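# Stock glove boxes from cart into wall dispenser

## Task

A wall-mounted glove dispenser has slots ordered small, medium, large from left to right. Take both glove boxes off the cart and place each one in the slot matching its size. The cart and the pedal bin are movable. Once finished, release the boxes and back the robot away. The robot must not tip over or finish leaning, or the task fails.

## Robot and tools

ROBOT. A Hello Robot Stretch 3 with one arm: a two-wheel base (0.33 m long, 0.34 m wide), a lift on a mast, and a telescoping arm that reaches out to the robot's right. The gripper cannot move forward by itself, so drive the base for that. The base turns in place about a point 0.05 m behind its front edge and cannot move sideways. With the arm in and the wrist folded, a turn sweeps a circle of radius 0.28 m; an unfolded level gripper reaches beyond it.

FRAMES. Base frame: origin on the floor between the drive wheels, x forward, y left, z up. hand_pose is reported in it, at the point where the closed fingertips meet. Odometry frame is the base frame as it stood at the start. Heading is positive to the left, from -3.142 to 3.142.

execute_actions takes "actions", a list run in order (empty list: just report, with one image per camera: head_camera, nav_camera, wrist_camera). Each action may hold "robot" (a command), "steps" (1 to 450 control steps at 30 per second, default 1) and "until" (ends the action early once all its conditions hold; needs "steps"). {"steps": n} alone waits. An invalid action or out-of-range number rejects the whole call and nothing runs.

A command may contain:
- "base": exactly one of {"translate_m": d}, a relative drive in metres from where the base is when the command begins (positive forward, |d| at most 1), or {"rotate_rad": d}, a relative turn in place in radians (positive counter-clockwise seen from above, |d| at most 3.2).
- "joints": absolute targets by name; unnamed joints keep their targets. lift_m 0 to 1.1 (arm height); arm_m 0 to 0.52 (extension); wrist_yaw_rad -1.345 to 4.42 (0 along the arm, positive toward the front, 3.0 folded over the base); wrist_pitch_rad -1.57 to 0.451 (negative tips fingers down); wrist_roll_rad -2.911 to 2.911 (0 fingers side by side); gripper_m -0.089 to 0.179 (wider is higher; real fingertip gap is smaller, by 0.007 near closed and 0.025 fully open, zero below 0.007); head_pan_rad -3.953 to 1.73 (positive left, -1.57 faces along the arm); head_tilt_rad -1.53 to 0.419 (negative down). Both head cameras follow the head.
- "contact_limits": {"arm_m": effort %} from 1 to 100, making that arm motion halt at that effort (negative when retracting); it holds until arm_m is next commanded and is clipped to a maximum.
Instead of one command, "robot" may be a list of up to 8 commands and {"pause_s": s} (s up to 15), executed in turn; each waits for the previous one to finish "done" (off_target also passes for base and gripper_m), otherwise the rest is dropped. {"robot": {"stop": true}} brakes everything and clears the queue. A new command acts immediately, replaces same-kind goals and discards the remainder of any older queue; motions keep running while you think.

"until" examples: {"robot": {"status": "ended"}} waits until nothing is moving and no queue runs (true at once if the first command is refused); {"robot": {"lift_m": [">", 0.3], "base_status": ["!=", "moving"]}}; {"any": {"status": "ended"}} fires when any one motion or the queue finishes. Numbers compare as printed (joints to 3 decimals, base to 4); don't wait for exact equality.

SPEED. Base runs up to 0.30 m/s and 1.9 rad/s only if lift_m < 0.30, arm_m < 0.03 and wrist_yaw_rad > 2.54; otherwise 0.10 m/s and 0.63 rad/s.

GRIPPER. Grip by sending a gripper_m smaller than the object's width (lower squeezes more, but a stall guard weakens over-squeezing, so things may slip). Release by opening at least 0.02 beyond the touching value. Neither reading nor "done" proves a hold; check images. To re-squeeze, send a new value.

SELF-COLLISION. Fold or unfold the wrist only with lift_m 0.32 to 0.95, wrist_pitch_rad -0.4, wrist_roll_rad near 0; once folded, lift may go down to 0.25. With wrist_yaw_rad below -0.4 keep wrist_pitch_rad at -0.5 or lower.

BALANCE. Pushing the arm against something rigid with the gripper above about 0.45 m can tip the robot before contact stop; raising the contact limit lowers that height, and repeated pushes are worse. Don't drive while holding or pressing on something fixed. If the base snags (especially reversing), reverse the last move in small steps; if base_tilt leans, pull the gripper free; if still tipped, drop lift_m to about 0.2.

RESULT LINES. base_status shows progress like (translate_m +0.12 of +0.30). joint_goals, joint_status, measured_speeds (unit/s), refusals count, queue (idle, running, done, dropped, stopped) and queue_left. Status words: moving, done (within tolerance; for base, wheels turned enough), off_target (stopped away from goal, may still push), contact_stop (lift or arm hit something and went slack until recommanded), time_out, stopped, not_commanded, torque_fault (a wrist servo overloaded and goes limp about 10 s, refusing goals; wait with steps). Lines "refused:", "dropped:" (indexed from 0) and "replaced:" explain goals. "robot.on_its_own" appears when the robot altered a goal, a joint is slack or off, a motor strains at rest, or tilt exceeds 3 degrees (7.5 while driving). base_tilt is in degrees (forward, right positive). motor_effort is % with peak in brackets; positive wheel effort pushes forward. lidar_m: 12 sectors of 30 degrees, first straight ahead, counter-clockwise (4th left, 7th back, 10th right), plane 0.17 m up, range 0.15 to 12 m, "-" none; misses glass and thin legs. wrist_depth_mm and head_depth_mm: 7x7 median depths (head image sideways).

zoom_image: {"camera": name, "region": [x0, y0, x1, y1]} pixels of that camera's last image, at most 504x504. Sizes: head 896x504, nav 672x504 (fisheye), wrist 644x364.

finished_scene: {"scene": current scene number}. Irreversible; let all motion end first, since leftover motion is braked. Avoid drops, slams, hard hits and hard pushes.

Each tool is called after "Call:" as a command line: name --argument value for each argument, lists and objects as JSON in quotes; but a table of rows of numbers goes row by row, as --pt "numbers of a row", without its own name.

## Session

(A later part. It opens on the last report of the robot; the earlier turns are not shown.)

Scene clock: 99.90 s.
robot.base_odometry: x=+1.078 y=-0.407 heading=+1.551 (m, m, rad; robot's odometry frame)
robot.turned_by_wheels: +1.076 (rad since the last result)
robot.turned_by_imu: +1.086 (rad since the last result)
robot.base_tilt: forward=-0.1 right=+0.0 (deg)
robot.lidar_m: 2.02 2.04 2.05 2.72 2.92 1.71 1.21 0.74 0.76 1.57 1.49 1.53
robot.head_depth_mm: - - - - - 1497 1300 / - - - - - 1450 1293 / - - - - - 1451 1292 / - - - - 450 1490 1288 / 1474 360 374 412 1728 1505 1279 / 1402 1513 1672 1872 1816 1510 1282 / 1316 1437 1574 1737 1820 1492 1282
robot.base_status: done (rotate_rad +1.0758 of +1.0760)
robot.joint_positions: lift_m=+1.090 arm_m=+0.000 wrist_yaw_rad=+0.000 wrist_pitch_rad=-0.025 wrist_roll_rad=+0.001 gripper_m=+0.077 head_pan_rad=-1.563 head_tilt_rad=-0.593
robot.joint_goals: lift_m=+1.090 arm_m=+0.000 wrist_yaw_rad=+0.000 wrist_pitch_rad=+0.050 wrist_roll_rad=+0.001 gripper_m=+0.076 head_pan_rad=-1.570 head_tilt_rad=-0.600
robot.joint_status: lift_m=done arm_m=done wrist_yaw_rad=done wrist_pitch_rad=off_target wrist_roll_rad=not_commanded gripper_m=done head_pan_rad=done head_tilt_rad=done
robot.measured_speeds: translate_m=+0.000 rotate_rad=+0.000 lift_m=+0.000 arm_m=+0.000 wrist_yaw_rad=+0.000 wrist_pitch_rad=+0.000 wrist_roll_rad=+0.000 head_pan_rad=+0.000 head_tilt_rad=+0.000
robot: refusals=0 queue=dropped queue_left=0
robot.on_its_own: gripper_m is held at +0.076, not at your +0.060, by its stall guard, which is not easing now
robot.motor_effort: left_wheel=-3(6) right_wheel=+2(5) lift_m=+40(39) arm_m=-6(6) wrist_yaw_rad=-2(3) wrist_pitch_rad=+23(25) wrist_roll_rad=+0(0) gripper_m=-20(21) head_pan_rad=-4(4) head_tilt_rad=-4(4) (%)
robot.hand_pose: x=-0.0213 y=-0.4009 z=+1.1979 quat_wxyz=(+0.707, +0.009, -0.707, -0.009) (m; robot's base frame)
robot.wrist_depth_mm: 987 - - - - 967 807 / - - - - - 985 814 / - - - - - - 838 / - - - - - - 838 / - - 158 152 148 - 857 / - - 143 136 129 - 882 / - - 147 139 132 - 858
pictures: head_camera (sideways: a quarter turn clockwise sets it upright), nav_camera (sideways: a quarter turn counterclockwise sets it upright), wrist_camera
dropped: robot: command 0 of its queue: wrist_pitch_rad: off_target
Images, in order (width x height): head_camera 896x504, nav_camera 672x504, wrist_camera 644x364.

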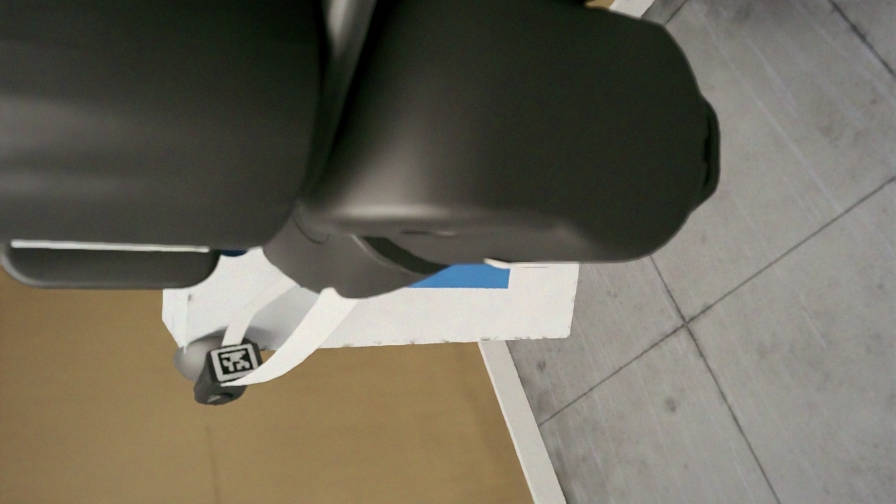

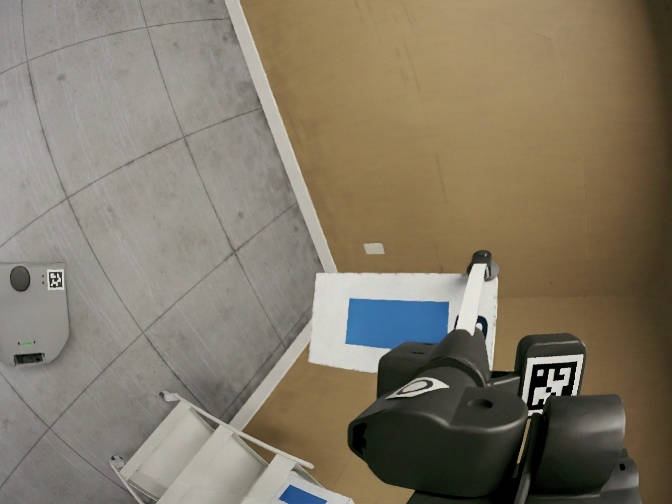

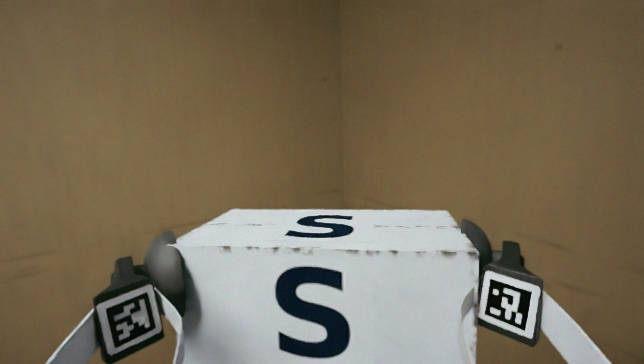

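Call:
execute_actions --actions '[{"robot":[{"base":{"translate_m":1}},{"base":{"translate_m":0.46}},{"base":{"rotate_rad":0.6},"joints":{"head_pan_rad":-1.3,"head_tilt_rad":-0.75}}],"steps":450,"until":{"robot":{"status":"ended"}}},{"steps":450,"until":{"robot":{"status":"ended"}}}]'

Scene clock: 121.43 s.
robot.base_odometry: x=+1.107 y=+1.053 heading=+2.151 (m, m, rad; robot's odometry frame)
robot.turned_by_wheels: +0.600 (rad since the last result)
robot.turned_by_imu: +0.603 (rad since the last result)
robot.base_tilt: forward=+0.0 right=+0.0 (deg)
robot.lidar_m: 1.38 1.44 1.41 3.61 3.28 2.04 2.39 0.97 0.72 0.70 0.74 1.04
robot.head_depth_mm: 307 - - - 1051 1197 1218 / 324 335 381 430 1030 1263 1211 / 598 679 742 834 1073 1298 1208 / 623 698 796 928 1127 1322 1199 / 640 722 831 975 1179 1336 1207 / 657 745 856 1012 1246 1368 1195 / 675 764 889 1057 1298 1362 1195
robot.base_status: done (rotate_rad +0.5998 of +0.6000)
robot.joint_positions: lift_m=+1.090 arm_m=+0.000 wrist_yaw_rad=+0.000 wrist_pitch_rad=-0.025 wrist_roll_rad=+0.001 gripper_m=+0.077 head_pan_rad=-1.307 head_tilt_rad=-0.740
robot.joint_goals: lift_m=+1.090 arm_m=+0.000 wrist_yaw_rad=+0.000 wrist_pitch_rad=+0.050 wrist_roll_rad=+0.001 gripper_m=+0.076 head_pan_rad=-1.300 head_tilt_rad=-0.750
robot.joint_status: lift_m=done arm_m=done wrist_yaw_rad=done wrist_pitch_rad=off_target wrist_roll_rad=not_commanded gripper_m=done head_pan_rad=done head_tilt_rad=done
robot.measured_speeds: translate_m=+0.000 rotate_rad=+0.000 lift_m=+0.000 arm_m=+0.000 wrist_yaw_rad=+0.000 wrist_pitch_rad=+0.000 wrist_roll_rad=+0.000 head_pan_rad=+0.000 head_tilt_rad=+0.000
robot: refusals=0 queue=done queue_left=0
robot.on_its_own: gripper_m is held at +0.076, not at your +0.060, by its stall guard, which is not easing now
robot.motor_effort: left_wheel=-3(7) right_wheel=+3(7) lift_m=+41(41) arm_m=-6(6) wrist_yaw_rad=-1(2) wrist_pitch_rad=+23(23) wrist_roll_rad=+0(0) gripper_m=-20(20) head_pan_rad=+2(27) head_tilt_rad=-5(21) (%)
robot.hand_pose: x=-0.0214 y=-0.4009 z=+1.1979 quat_wxyz=(+0.707, +0.009, -0.707, -0.009) (m; robot's base frame)
robot.wrist_depth_mm: 428 425 425 428 432 425 429 / 441 440 443 442 438 438 444 / 451 457 452 455 456 450 451 / 470 471 467 467 470 467 466 / 484 478 158 152 147 483 484 / 503 - 142 135 129 - 501 / 514 526 147 139 132 522 521
pictures: head_camera (sideways: a quarter turn clockwise sets it upright), nav_camera (sideways: a quarter turn counterclockwise sets it upright), wrist_camera
Images, in order (width x height): head_camera 896x504, nav_camera 672x504, wrist_camera 644x364.

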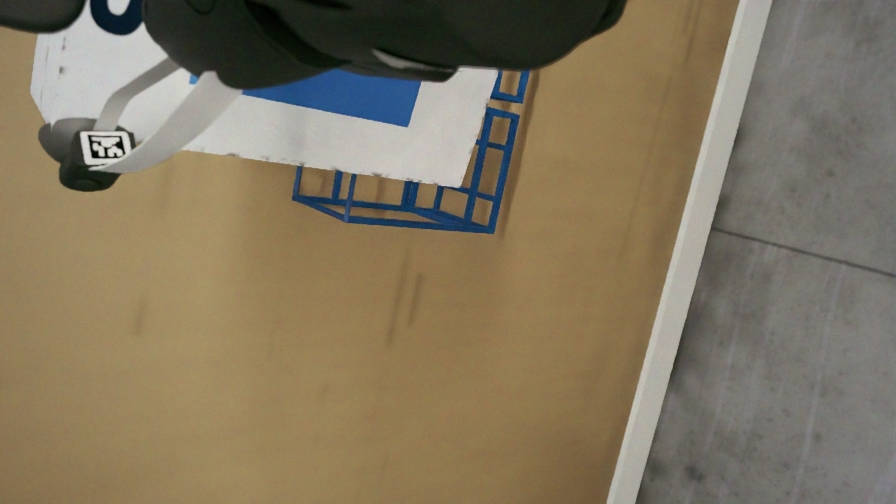

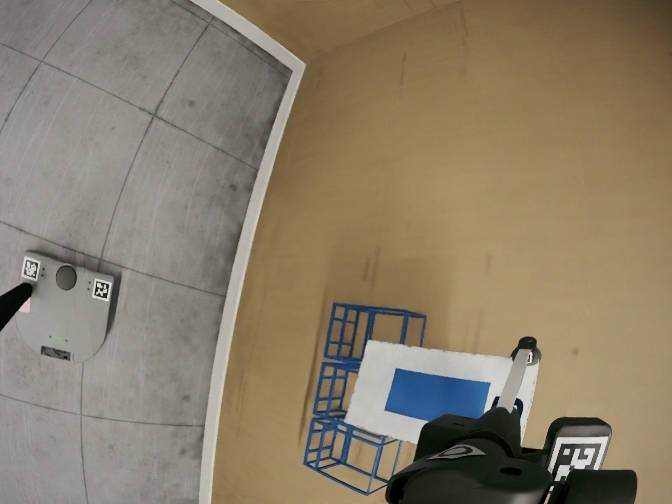

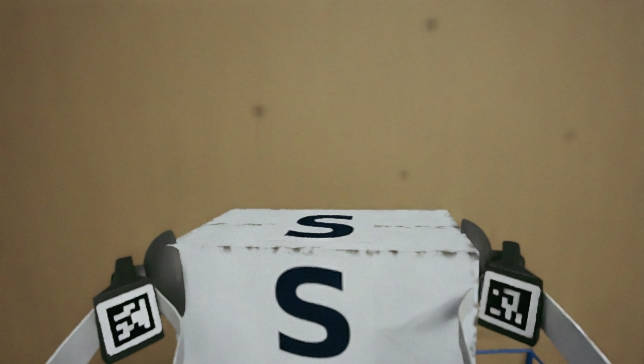

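Call:
execute_actions --actions '[{"robot":{"base":{"translate_m":0.06},"joints":{"head_pan_rad":-1.5,"arm_m":0.22}},"steps":450,"until":{"robot":{"status":"ended"}}}]'

Scene clock: 131.97 s.
robot.base_odometry: x=+1.074 y=+1.103 heading=+2.151 (m, m, rad; robot's odometry frame)
robot.turned_by_wheels: +0.000 (rad since the last result)
robot.turned_by_imu: -0.001 (rad since the last result)
robot.base_tilt: forward=-0.1 right=+0.0 (deg)
robot.lidar_m: 1.32 1.38 1.38 3.61 3.36 2.10 2.45 0.97 0.73 0.70 0.74 1.04
robot.head_depth_mm: - 663 759 842 1052 1293 1216 / - 642 747 867 1075 1305 1213 / - 560 762 861 1084 1303 1208 / 521 575 779 895 1099 1309 1203 / 609 686 787 922 1113 1312 1200 / 613 691 793 936 1129 1322 1192 / 618 699 806 947 1141 1318 1192
robot.base_status: done (translate_m +0.0600 of +0.0600)
robot.joint_positions: lift_m=+1.090 arm_m=+0.220 wrist_yaw_rad=+0.000 wrist_pitch_rad=-0.025 wrist_roll_rad=+0.001 gripper_m=+0.077 head_pan_rad=-1.493 head_tilt_rad=-0.741
robot.joint_goals: lift_m=+1.090 arm_m=+0.220 wrist_yaw_rad=+0.000 wrist_pitch_rad=+0.050 wrist_roll_rad=+0.001 gripper_m=+0.076 head_pan_rad=-1.500 head_tilt_rad=-0.750
robot.joint_status: lift_m=done arm_m=done wrist_yaw_rad=done wrist_pitch_rad=off_target wrist_roll_rad=not_commanded gripper_m=done head_pan_rad=done head_tilt_rad=done
robot.measured_speeds: translate_m=+0.000 rotate_rad=+0.000 lift_m=+0.000 arm_m=+0.000 wrist_yaw_rad=+0.000 wrist_pitch_rad=+0.000 wrist_roll_rad=+0.000 head_pan_rad=+0.000 head_tilt_rad=+0.000
robot: refusals=0 queue=done queue_left=0
robot.on_its_own: gripper_m is held at +0.076, not at your +0.060, by its stall guard, which is not easing now
robot.motor_effort: left_wheel=-3(5) right_wheel=+2(5) lift_m=+41(41) arm_m=+6(5) wrist_yaw_rad=+0(1) wrist_pitch_rad=+23(23) wrist_roll_rad=-1(0) gripper_m=-20(19) head_pan_rad=-4(22) head_tilt_rad=-5(4) (%)
robot.hand_pose: x=-0.0214 y=-0.6201 z=+1.1979 quat_wxyz=(+0.707, +0.009, -0.707, -0.009) (m; robot's base frame)
robot.wrist_depth_mm: 219 221 221 219 220 220 220 / 226 227 227 227 228 228 227 / 234 235 234 234 233 235 234 / 242 241 242 241 242 241 243 / 249 247 158 152 148 249 249 / 256 - 143 136 129 - 259 / 266 270 147 139 133 269 270
pictures: head_camera (sideways: a quarter turn clockwise sets it upright), nav_camera (sideways: a quarter turn counterclockwise sets it upright), wrist_camera
Images, in order (width x height): head_camera 896x504, nav_camera 672x504, wrist_camera 644x364.

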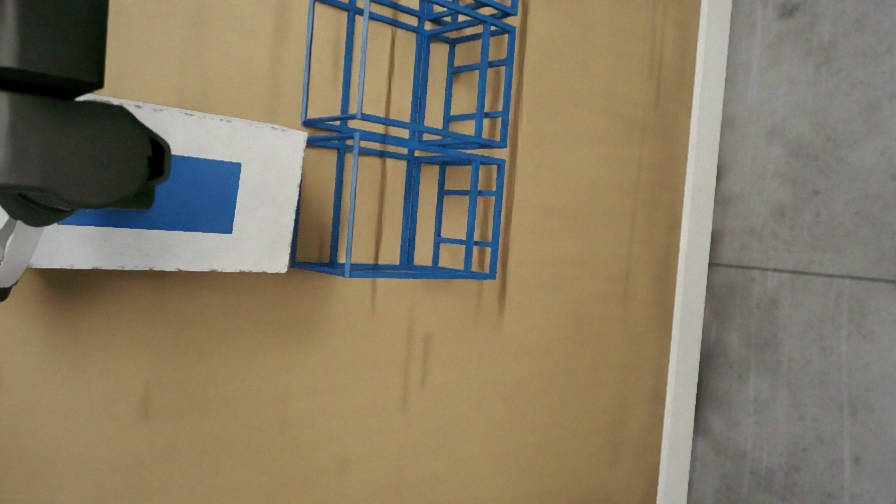

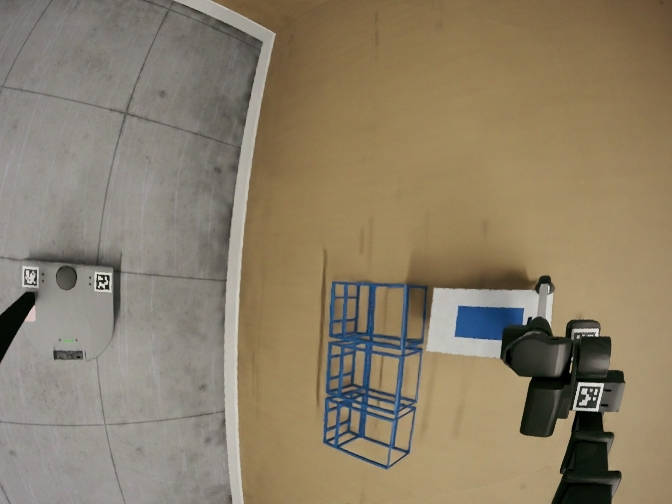

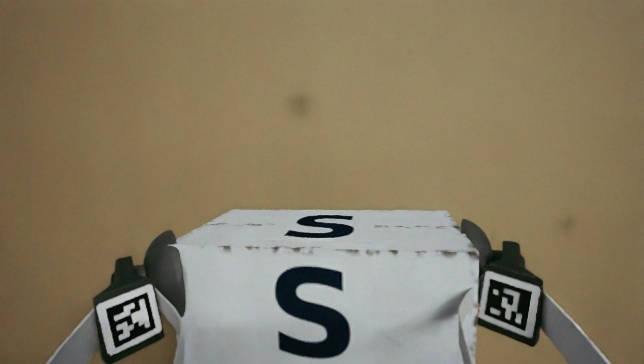

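Call:
execute_actions --actions '[{"robot":{"base":{"translate_m":-0.002},"joints":{"arm_m":0.238,"lift_m":1.035}},"steps":450,"until":{"robot":{"status":"ended"}}}]'

Call:
zoom_image --camera "head_camera" --region '[220,80,480,320]'

Scene clock: 137.80 s.
robot.base_odometry: x=+1.075 y=+1.101 heading=+2.151 (m, m, rad; robot's odometry frame)
robot.turned_by_wheels: +0.000 (rad since the last result)
robot.turned_by_imu: -0.001 (rad since the last result)
robot.base_tilt: forward=-0.1 right=+0.0 (deg)
robot.lidar_m: 1.32 1.39 1.38 3.61 3.35 2.10 2.45 0.97 0.73 0.71 0.74 1.04
robot.head_depth_mm: - - 759 842 1058 1293 1216 / - 692 750 867 1072 1298 1211 / - - 652 857 1087 1309 1203 / 575 600 751 889 1102 1311 1202 / 607 687 790 925 1113 1307 1198 / 613 691 792 935 1125 1318 1193 / 615 697 801 942 1141 1328 1194
robot.base_status: done (translate_m -0.0020 of -0.0020)
robot.joint_positions: lift_m=+1.035 arm_m=+0.238 wrist_yaw_rad=+0.000 wrist_pitch_rad=-0.025 wrist_roll_rad=+0.001 gripper_m=+0.077 head_pan_rad=-1.493 head_tilt_rad=-0.741
robot.joint_goals: lift_m=+1.035 arm_m=+0.238 wrist_yaw_rad=+0.000 wrist_pitch_rad=+0.050 wrist_roll_rad=+0.001 gripper_m=+0.076 head_pan_rad=-1.500 head_tilt_rad=-0.750
robot.joint_status: lift_m=done arm_m=done wrist_yaw_rad=done wrist_pitch_rad=off_target wrist_roll_rad=not_commanded gripper_m=done head_pan_rad=done head_tilt_rad=done
robot.measured_speeds: translate_m=+0.000 rotate_rad=+0.000 lift_m=+0.000 arm_m=+0.000 wrist_yaw_rad=+0.000 wrist_pitch_rad=+0.000 wrist_roll_rad=+0.000 head_pan_rad=+0.000 head_tilt_rad=+0.000
robot: refusals=0 queue=done queue_left=0
robot.on_its_own: gripper_m is held at +0.076, not at your +0.060, by its stall guard, which is not easing now
robot.motor_effort: left_wheel=-3(6) right_wheel=+2(4) lift_m=+32(36) arm_m=+6(11) wrist_yaw_rad=-1(1) wrist_pitch_rad=+23(23) wrist_roll_rad=+0(0) gripper_m=-20(20) head_pan_rad=-4(2) head_tilt_rad=-4(5) (%)
robot.hand_pose: x=-0.0214 y=-0.6381 z=+1.1432 quat_wxyz=(+0.707, +0.009, -0.707, -0.009) (m; robot's base frame)
robot.wrist_depth_mm: 203 203 203 204 204 203 204 / 210 210 209 208 209 210 210 / 216 216 216 218 216 217 216 / 222 223 223 222 224 222 223 / 229 229 158 152 148 229 230 / 238 - 143 136 129 - 238 / 246 248 147 140 132 247 246
pictures: head_camera (sideways: a quarter turn clockwise sets it upright), nav_camera (sideways: a quarter turn counterclockwise sets it upright), wrist_camera
Images, in order (width x height): head_camera 896x504, nav_camera 672x504, wrist_camera 644x364.

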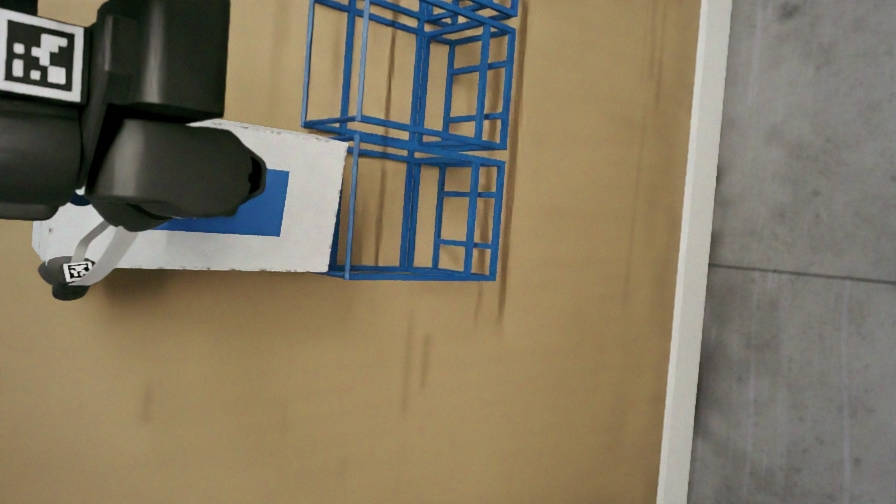

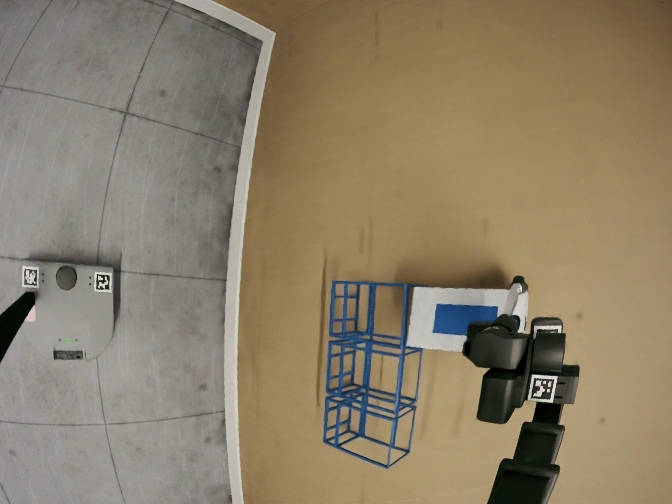

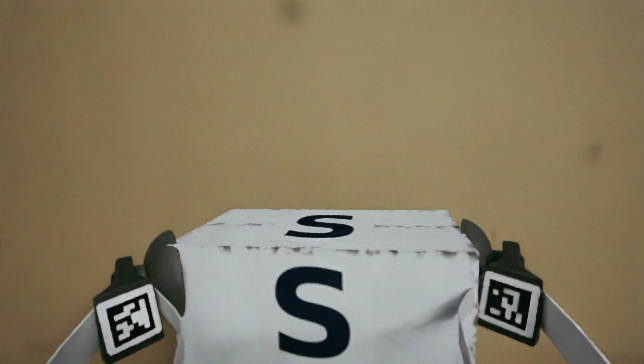

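Region (220, 80, 480, 320) of head_camera's 896x504 image, scaled by 1.938, with more detail than that image has; it fills the top 465 rows of this view, and the rest is white.

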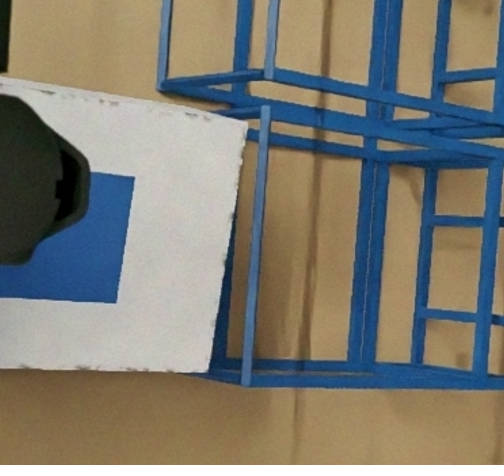

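Call:
execute_actions --actions '[{"robot":{"base":{"translate_m":-0.003},"joints":{"lift_m":0.99}},"steps":450,"until":{"robot":{"status":"ended"}}}]'

Scene clock: 143.90 s.
robot.base_odometry: x=+1.077 y=+1.099 heading=+2.151 (m, m, rad; robot's odometry frame)
robot.turned_by_wheels: +0.000 (rad since the last result)
robot.turned_by_imu: -0.001 (rad since the last result)
robot.base_tilt: forward=-0.1 right=-0.1 (deg)
robot.lidar_m: 1.32 1.39 1.38 3.60 3.37 2.09 2.44 0.97 0.73 0.71 0.74 1.04
robot.head_depth_mm: 570 - 779 841 1059 1302 1225 / 568 - 782 850 1073 1308 1209 / 577 - 675 859 1084 1319 1208 / 577 608 681 886 1103 1321 1196 / 608 688 789 924 1112 1312 1202 / 613 692 797 932 1127 1319 1197 / 617 697 801 943 1138 1316 1192
robot.base_status: done (translate_m -0.0030 of -0.0030)
robot.joint_positions: lift_m=+0.990 arm_m=+0.238 wrist_yaw_rad=+0.004 wrist_pitch_rad=+0.078 wrist_roll_rad=-0.006 gripper_m=+0.077 head_pan_rad=-1.493 head_tilt_rad=-0.741
robot.joint_goals: lift_m=+0.990 arm_m=+0.238 wrist_yaw_rad=+0.000 wrist_pitch_rad=+0.050 wrist_roll_rad=-0.006 gripper_m=+0.076 head_pan_rad=-1.500 head_tilt_rad=-0.750
robot.joint_status: lift_m=done arm_m=done wrist_yaw_rad=done wrist_pitch_rad=off_target wrist_roll_rad=not_commanded gripper_m=done head_pan_rad=done head_tilt_rad=done
robot.measured_speeds: translate_m=+0.000 rotate_rad=+0.000 lift_m=+0.000 arm_m=+0.000 wrist_yaw_rad=+0.000 wrist_pitch_rad=+0.000 wrist_roll_rad=+0.000 head_pan_rad=+0.000 head_tilt_rad=+0.000
robot: refusals=0 queue=done queue_left=0
robot.on_its_own: gripper_m is held at +0.076, not at your +0.060, by its stall guard, which is not easing now
robot.motor_effort: left_wheel=-2(7) right_wheel=+0(4) lift_m=+24(29) arm_m=+6(6) wrist_yaw_rad=-5(5) wrist_pitch_rad=-9(23) wrist_roll_rad=+2(2) gripper_m=-22(22) head_pan_rad=-3(3) head_tilt_rad=-4(4) (%)
robot.hand_pose: x=-0.0203 y=-0.6399 z=+1.1250 quat_wxyz=(+0.709, -0.026, -0.704, +0.029) (m; robot's base frame)
robot.wrist_depth_mm: 215 216 215 214 214 214 213 / 218 217 218 218 217 217 217 / 222 221 222 222 220 220 220 / 225 225 225 225 225 224 222 / 229 229 156 146 137 226 225 / 232 - 143 136 129 - 231 / 237 236 144 136 129 235 232
pictures: head_camera (sideways: a quarter turn clockwise sets it upright), nav_camera (sideways: a quarter turn counterclockwise sets it upright), wrist_camera
Images, in order (width x height): head_camera 896x504, nav_camera 672x504, wrist_camera 644x364.

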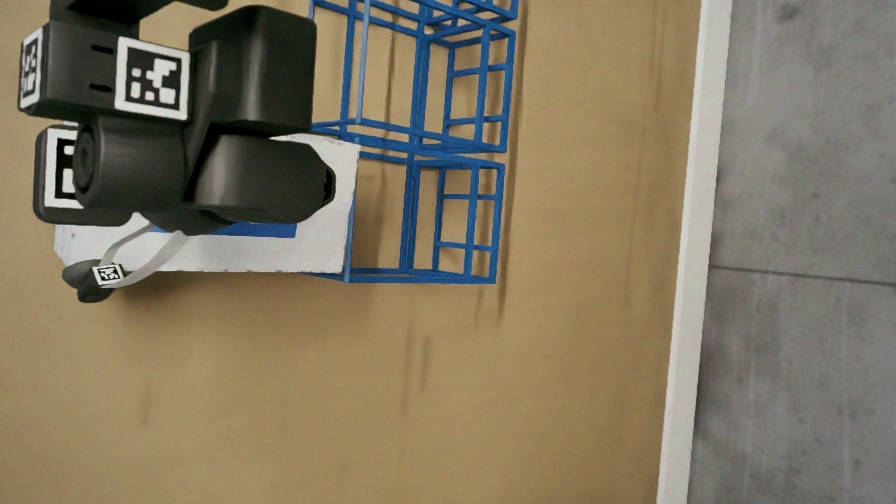

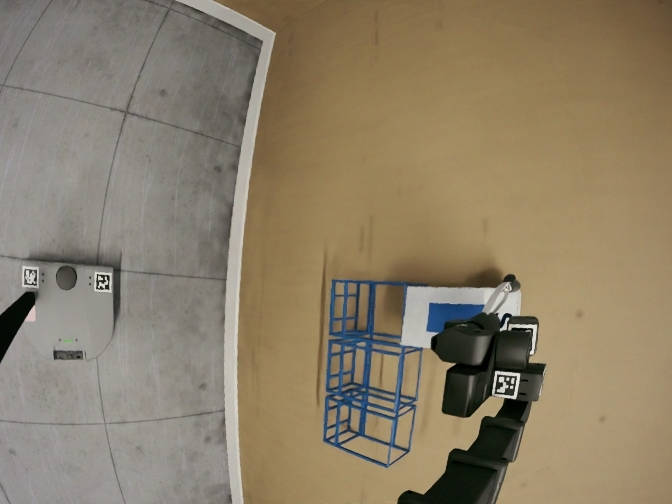

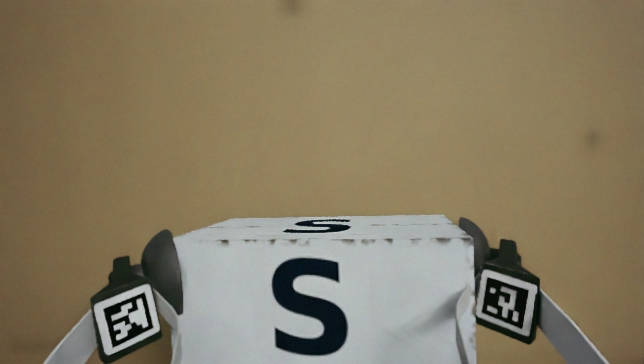

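Call:
execute_actions --actions '[{"robot":[{"joints":{"lift_m":1.04}},{"base":{"translate_m":-0.013},"joints":{"arm_m":0.248,"wrist_yaw_rad":0.06}},{"joints":{"lift_m":0.995}}],"steps":450,"until":{"robot":{"status":"ended"}}}]'

Scene clock: 151.70 s.
robot.base_odometry: x=+1.084 y=+1.088 heading=+2.151 (m, m, rad; robot's odometry frame)
robot.turned_by_wheels: +0.000 (rad since the last result)
robot.turned_by_imu: -0.001 (rad since the last result)
robot.base_tilt: forward=-0.1 right=+0.0 (deg)
robot.lidar_m: 1.34 1.40 1.39 3.61 3.33 2.08 2.43 0.97 0.73 0.70 0.74 1.04
robot.head_depth_mm: - - 766 845 1059 1299 1217 / - - 763 869 1072 1303 1218 / - - 674 851 1081 1307 1203 / 570 605 673 893 1099 1305 1200 / 600 687 785 917 1114 1318 1204 / 612 693 793 931 1130 1327 1196 / 618 698 799 941 1146 1318 1198
robot.base_status: done (translate_m -0.0130 of -0.0130)
robot.joint_positions: lift_m=+0.995 arm_m=+0.248 wrist_yaw_rad=+0.063 wrist_pitch_rad=+0.059 wrist_roll_rad=-0.008 gripper_m=+0.077 head_pan_rad=-1.493 head_tilt_rad=-0.741
robot.joint_goals: lift_m=+0.995 arm_m=+0.248 wrist_yaw_rad=+0.060 wrist_pitch_rad=+0.050 wrist_roll_rad=-0.008 gripper_m=+0.076 head_pan_rad=-1.500 head_tilt_rad=-0.750
robot.joint_status: lift_m=done arm_m=done wrist_yaw_rad=done wrist_pitch_rad=off_target wrist_roll_rad=not_commanded gripper_m=done head_pan_rad=done head_tilt_rad=done
robot.measured_speeds: translate_m=+0.000 rotate_rad=+0.000 lift_m=+0.000 arm_m=+0.000 wrist_yaw_rad=+0.000 wrist_pitch_rad=+0.000 wrist_roll_rad=+0.000 head_pan_rad=+0.000 head_tilt_rad=+0.000
robot: refusals=0 queue=done queue_left=0
robot.on_its_own: gripper_m is held at +0.076, not at your +0.060, by its stall guard, which is not easing now
robot.motor_effort: left_wheel=-2(8) right_wheel=+0(4) lift_m=+25(39) arm_m=+6(4) wrist_yaw_rad=-5(5) wrist_pitch_rad=-3(21) wrist_roll_rad=+3(3) gripper_m=-21(21) head_pan_rad=-3(3) head_tilt_rad=-5(4) (%)
robot.hand_pose: x=-0.0051 y=-0.6493 z=+1.1251 quat_wxyz=(+0.709, +0.002, -0.704, +0.043) (m; robot's base frame)
robot.wrist_depth_mm: 213 211 207 202 199 197 193 / 216 213 210 208 204 200 196 / 221 218 214 211 207 202 199 / 225 222 218 215 210 207 203 / 231 227 159 148 139 209 206 / 235 - 143 136 129 - 211 / 239 236 144 137 130 218 213
pictures: head_camera (sideways: a quarter turn clockwise sets it upright), nav_camera (sideways: a quarter turn counterclockwise sets it upright), wrist_camera
Images, in order (width x height): head_camera 896x504, nav_camera 672x504, wrist_camera 644x364.

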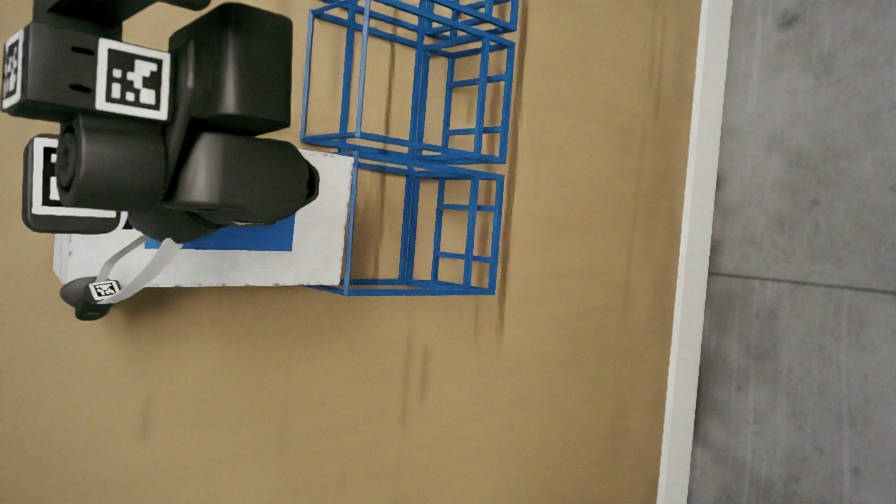

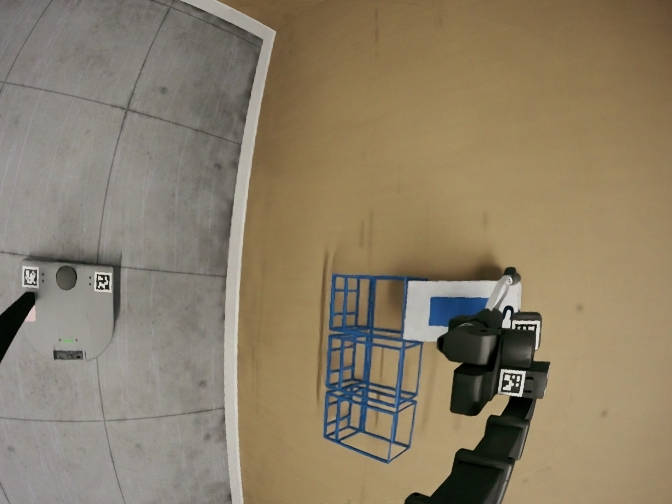

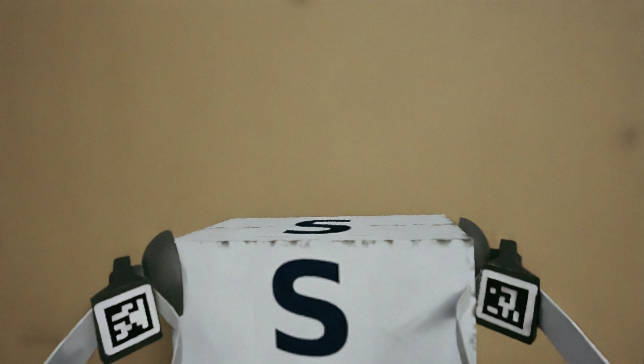

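Call:
zoom_image --camera "head_camera" --region '[260,110,440,320]'

Region (260, 110, 440, 320) of head_camera's 896x504 image, scaled by 2.400, with more detail than that image has; it fills the left 432 columns of this view, and the rest is white.

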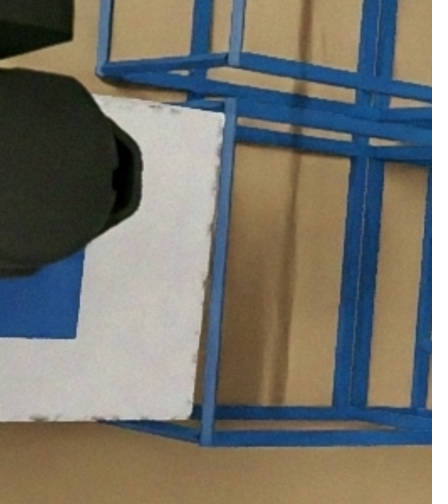

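Call:
execute_actions --actions '[{"robot":[{"joints":{"lift_m":1.035}},{"base":{"translate_m":0.005}},{"joints":{"lift_m":0.995}}],"steps":450,"until":{"robot":{"status":"ended"}}}]'

Call:
zoom_image --camera "head_camera" --region '[260,110,440,320]'

Scene clock: 162.47 s.
robot.base_odometry: x=+1.081 y=+1.092 heading=+2.151 (m, m, rad; robot's odometry frame)
robot.turned_by_wheels: +0.000 (rad since the last result)
robot.turned_by_imu: -0.001 (rad since the last result)
robot.base_tilt: forward=-0.1 right=-0.1 (deg)
robot.lidar_m: 1.33 1.40 1.39 3.62 3.35 2.08 2.44 0.97 0.73 0.71 0.74 1.04
robot.head_depth_mm: - - 773 840 1058 1291 1206 / - - 777 870 1068 1311 1211 / - - 674 856 1089 1310 1207 / 576 603 671 888 1095 1313 1206 / 604 687 786 924 1111 1318 1197 / 613 692 796 932 1135 1325 1199 / 619 696 804 945 1147 1318 1194
robot.base_status: done (translate_m +0.0050 of +0.0050)
robot.joint_positions: lift_m=+0.995 arm_m=+0.248 wrist_yaw_rad=+0.061 wrist_pitch_rad=+0.048 wrist_roll_rad=-0.004 gripper_m=+0.077 head_pan_rad=-1.493 head_tilt_rad=-0.741
robot.joint_goals: lift_m=+0.995 arm_m=+0.248 wrist_yaw_rad=+0.060 wrist_pitch_rad=+0.050 wrist_roll_rad=-0.004 gripper_m=+0.076 head_pan_rad=-1.500 head_tilt_rad=-0.750
robot.joint_status: lift_m=done arm_m=done wrist_yaw_rad=done wrist_pitch_rad=off_target wrist_roll_rad=not_commanded gripper_m=done head_pan_rad=done head_tilt_rad=done
robot.measured_speeds: translate_m=+0.000 rotate_rad=+0.000 lift_m=+0.000 arm_m=+0.000 wrist_yaw_rad=+0.000 wrist_pitch_rad=+0.000 wrist_roll_rad=+0.000 head_pan_rad=+0.000 head_tilt_rad=+0.000
robot: refusals=0 queue=done queue_left=0
robot.on_its_own: gripper_m is held at +0.076, not at your +0.060, by its stall guard, which is not easing now
robot.motor_effort: left_wheel=-3(4) right_wheel=+2(6) lift_m=+26(44) arm_m=+6(6) wrist_yaw_rad=-1(3) wrist_pitch_rad=+1(21) wrist_roll_rad=+2(3) gripper_m=-21(21) head_pan_rad=-5(3) head_tilt_rad=-4(5) (%)
robot.hand_pose: x=-0.0057 y=-0.6492 z=+1.1223 quat_wxyz=(+0.708, +0.005, -0.705, +0.038) (m; robot's base frame)
robot.wrist_depth_mm: 212 208 205 203 198 194 192 / 215 212 209 205 203 199 195 / 221 216 213 209 206 202 200 / 225 222 217 213 211 206 203 / 231 226 158 149 142 210 208 / 234 - 143 135 129 - 211 / 240 239 145 136 130 220 214
pictures: head_camera (sideways: a quarter turn clockwise sets it upright), nav_camera (sideways: a quarter turn counterclockwise sets it upright), wrist_camera
Images, in order (width x height): head_camera 896x504, nav_camera 672x504, wrist_camera 644x364.

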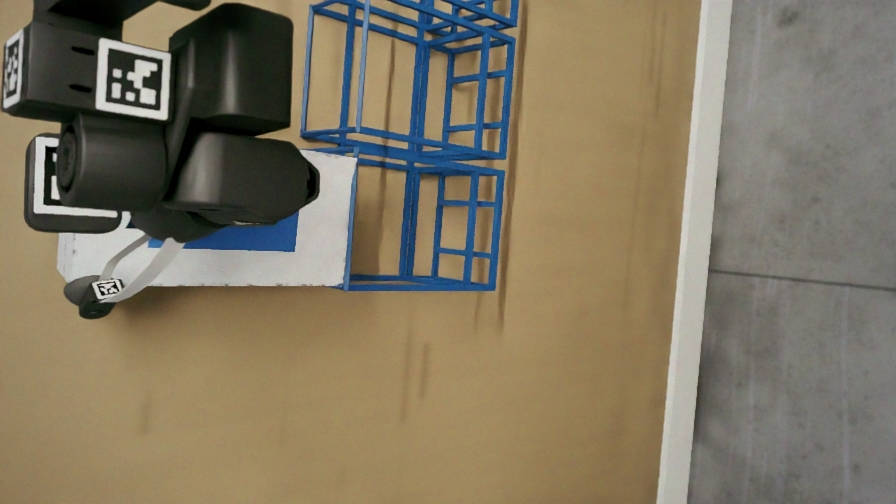

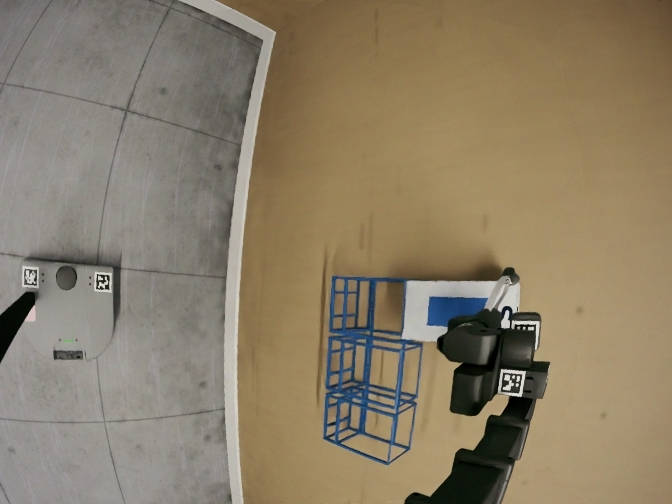

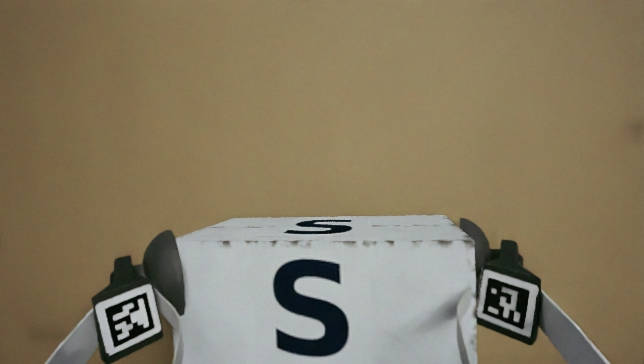

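Region (260, 110, 440, 320) of head_camera's 896x504 image, scaled by 2.400, with more detail than that image has; it fills the left 432 columns of this view, and the rest is white.

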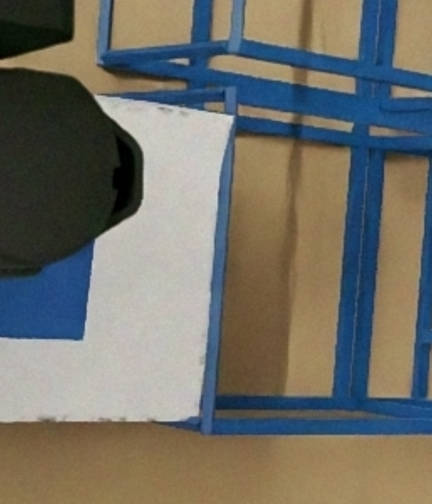

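Call:
execute_actions --actions '[{"robot":[{"joints":{"lift_m":1.03}},{"base":{"translate_m":-0.012},"joints":{"wrist_yaw_rad":0.1,"wrist_pitch_rad":0.11,"arm_m":0.251}}],"steps":450,"until":{"robot":{"status":"ended"}}},{"robot":{"joints":{"lift_m":0.985}},"steps":450,"until":{"robot":{"status":"ended"}}}]'

Call:
zoom_image --camera "head_camera" --region '[260,110,440,320]'

Scene clock: 171.70 s.
robot.base_odometry: x=+1.088 y=+1.082 heading=+2.151 (m, m, rad; robot's odometry frame)
robot.turned_by_wheels: +0.000 (rad since the last result)
robot.turned_by_imu: -0.001 (rad since the last result)
robot.base_tilt: forward=-0.1 right=+0.0 (deg)
robot.lidar_m: 1.35 1.41 1.40 3.61 3.33 2.07 2.42 0.97 0.73 0.71 0.74 1.04
robot.head_depth_mm: 570 652 767 840 1053 1298 1214 / 577 - 779 857 1069 1304 1215 / 581 - 701 845 1079 1305 1206 / 581 608 682 893 1094 1301 1199 / 602 680 786 904 1111 1314 1199 / 613 693 792 933 1137 1317 1192 / 617 698 802 939 1138 1317 1184
robot.base_status: done (translate_m -0.0120 of -0.0120)
robot.joint_positions: lift_m=+0.985 arm_m=+0.251 wrist_yaw_rad=+0.100 wrist_pitch_rad=+0.034 wrist_roll_rad=-0.003 gripper_m=+0.077 head_pan_rad=-1.493 head_tilt_rad=-0.741
robot.joint_goals: lift_m=+0.985 arm_m=+0.251 wrist_yaw_rad=+0.100 wrist_pitch_rad=+0.110 wrist_roll_rad=-0.003 gripper_m=+0.076 head_pan_rad=-1.500 head_tilt_rad=-0.750
robot.joint_status: lift_m=done arm_m=done wrist_yaw_rad=done wrist_pitch_rad=off_target wrist_roll_rad=not_commanded gripper_m=done head_pan_rad=done head_tilt_rad=done
robot.measured_speeds: translate_m=+0.000 rotate_rad=+0.000 lift_m=+0.000 arm_m=+0.000 wrist_yaw_rad=+0.000 wrist_pitch_rad=+0.000 wrist_roll_rad=+0.000 head_pan_rad=+0.000 head_tilt_rad=+0.000
robot: refusals=0 queue=done queue_left=0
robot.on_its_own: gripper_m is held at +0.076, not at your +0.060, by its stall guard, which is not easing now
robot.motor_effort: left_wheel=-3(7) right_wheel=+2(4) lift_m=+33(43) arm_m=+6(7) wrist_yaw_rad=+0(3) wrist_pitch_rad=+24(27) wrist_roll_rad=+1(2) gripper_m=-21(21) head_pan_rad=-4(3) head_tilt_rad=-4(4) (%)
robot.hand_pose: x=+0.0041 y=-0.6512 z=+1.1084 quat_wxyz=(+0.707, +0.023, -0.705, +0.047) (m; robot's base frame)
robot.wrist_depth_mm: 213 208 202 197 192 187 182 / 217 213 207 202 196 191 186 / 223 218 212 206 200 195 190 / 228 223 217 211 206 200 194 / 236 229 158 152 147 203 199 / 241 - 143 136 129 - 204 / 249 242 147 138 131 214 208
pictures: head_camera (sideways: a quarter turn clockwise sets it upright), nav_camera (sideways: a quarter turn counterclockwise sets it upright), wrist_camera
Images, in order (width x height): head_camera 896x504, nav_camera 672x504, wrist_camera 644x364.

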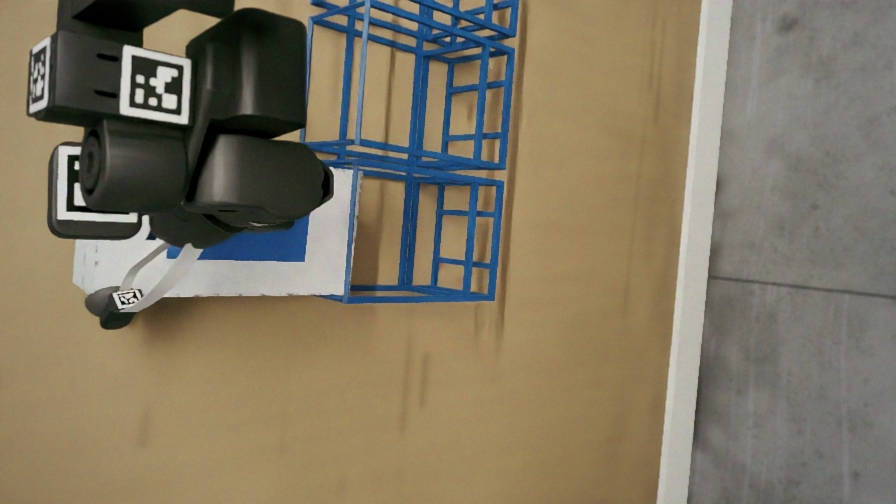

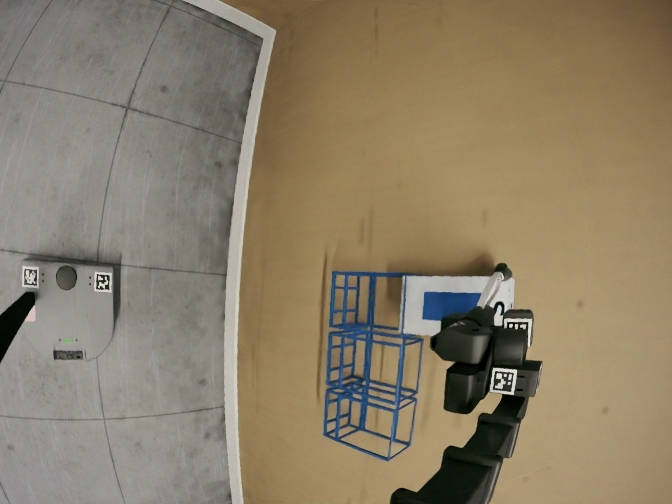

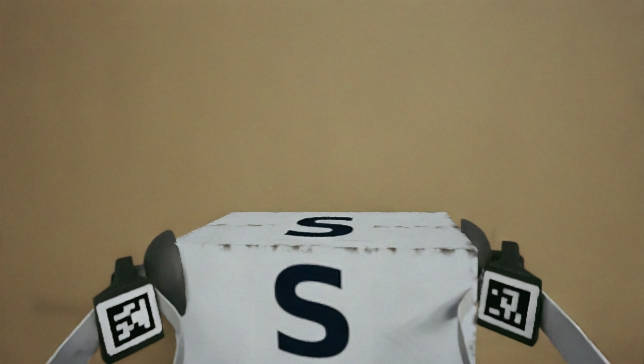

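Region (260, 110, 440, 320) of head_camera's 896x504 image, scaled by 2.400, with more detail than that image has; it fills the left 432 columns of this view, and the rest is white.

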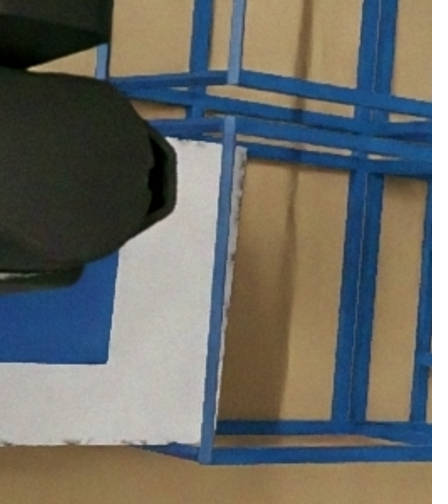

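Call:
execute_actions --actions '[{"robot":{"joints":{"lift_m":0.835}},"steps":450,"until":{"robot":{"status":"ended"}}}]'

Scene clock: 177.57 s.
robot.base_odometry: x=+1.088 y=+1.082 heading=+2.151 (m, m, rad; robot's odometry frame)
robot.turned_by_wheels: +0.000 (rad since the last result)
robot.turned_by_imu: -0.001 (rad since the last result)
robot.base_tilt: forward=-0.1 right=+0.0 (deg)
robot.lidar_m: 1.35 1.41 1.39 3.62 3.33 2.07 2.42 0.97 0.73 0.71 0.74 1.04
robot.head_depth_mm: 589 664 740 - - 1300 1206 / 595 670 733 - 1066 1302 1207 / 600 674 657 - 1085 1314 1209 / 602 681 676 796 1098 1303 1202 / 609 689 789 903 1117 1318 1201 / 613 691 797 931 1128 1331 1197 / 617 695 802 939 1140 1322 1188
robot.base_status: done (translate_m -0.0120 of -0.0120)
robot.joint_positions: lift_m=+0.835 arm_m=+0.251 wrist_yaw_rad=+0.100 wrist_pitch_rad=+0.043 wrist_roll_rad=-0.002 gripper_m=+0.077 head_pan_rad=-1.493 head_tilt_rad=-0.741
robot.joint_goals: lift_m=+0.835 arm_m=+0.251 wrist_yaw_rad=+0.100 wrist_pitch_rad=+0.110 wrist_roll_rad=-0.002 gripper_m=+0.076 head_pan_rad=-1.500 head_tilt_rad=-0.750
robot.joint_status: lift_m=done arm_m=done wrist_yaw_rad=done wrist_pitch_rad=off_target wrist_roll_rad=not_commanded gripper_m=done head_pan_rad=done head_tilt_rad=done
robot.measured_speeds: translate_m=+0.000 rotate_rad=+0.000 lift_m=+0.000 arm_m=+0.000 wrist_yaw_rad=+0.000 wrist_pitch_rad=+0.000 wrist_roll_rad=+0.000 head_pan_rad=+0.000 head_tilt_rad=+0.000
robot: refusals=0 queue=done queue_left=0
robot.on_its_own: gripper_m is held at +0.076, not at your +0.060, by its stall guard, which is not easing now
robot.motor_effort: left_wheel=-3(3) right_wheel=+3(3) lift_m=+32(31) arm_m=+6(6) wrist_yaw_rad=+0(0) wrist_pitch_rad=+21(24) wrist_roll_rad=+1(1) gripper_m=-20(20) head_pan_rad=-3(3) head_tilt_rad=-5(4) (%)
robot.hand_pose: x=+0.0041 y=-0.6514 z=+0.9607 quat_wxyz=(+0.706, +0.020, -0.706, +0.050) (m; robot's base frame)
robot.wrist_depth_mm: 213 209 203 198 192 188 183 / 220 214 209 203 197 191 187 / 224 218 213 207 199 196 191 / 230 224 217 211 206 199 195 / 235 228 159 152 147 202 197 / 240 - 143 136 129 - 203 / 248 239 146 138 132 210 206
pictures: head_camera (sideways: a quarter turn clockwise sets it upright), nav_camera (sideways: a quarter turn counterclockwise sets it upright), wrist_camera
Images, in order (width x height): head_camera 896x504, nav_camera 672x504, wrist_camera 644x364.

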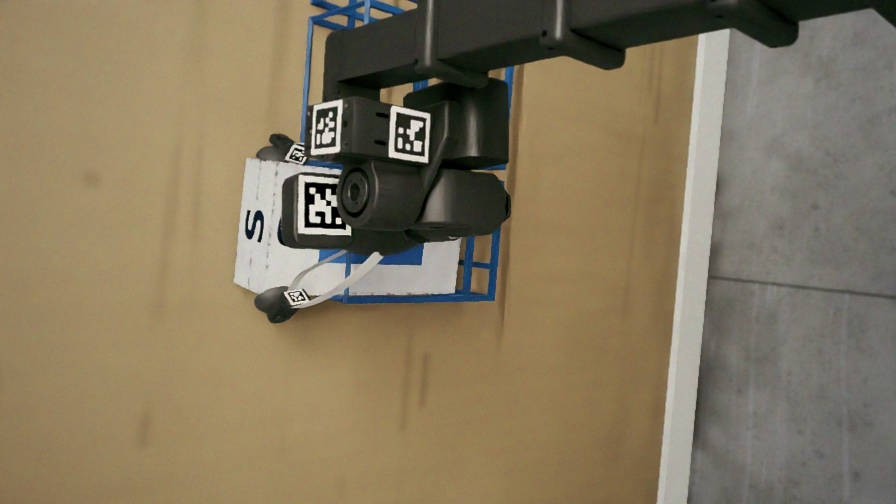

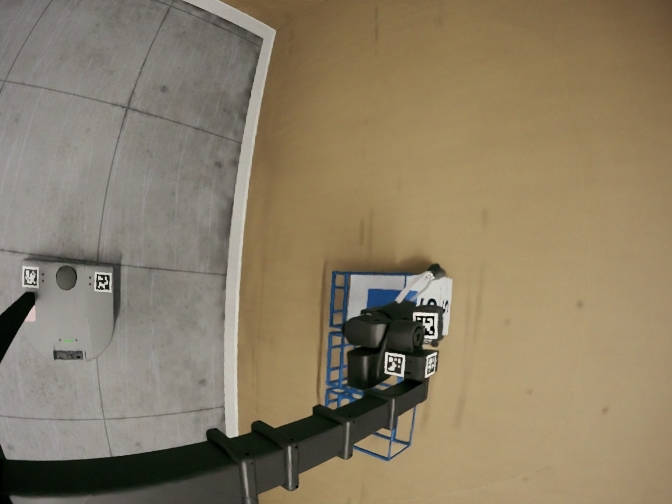

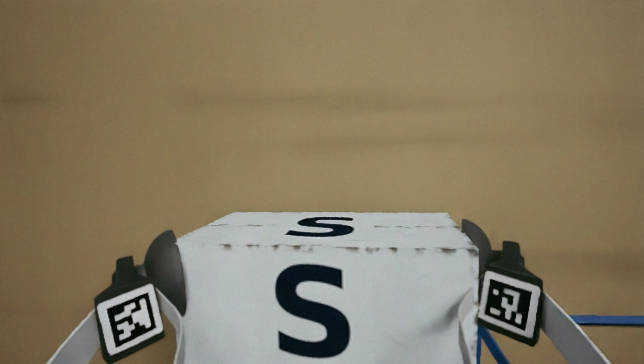

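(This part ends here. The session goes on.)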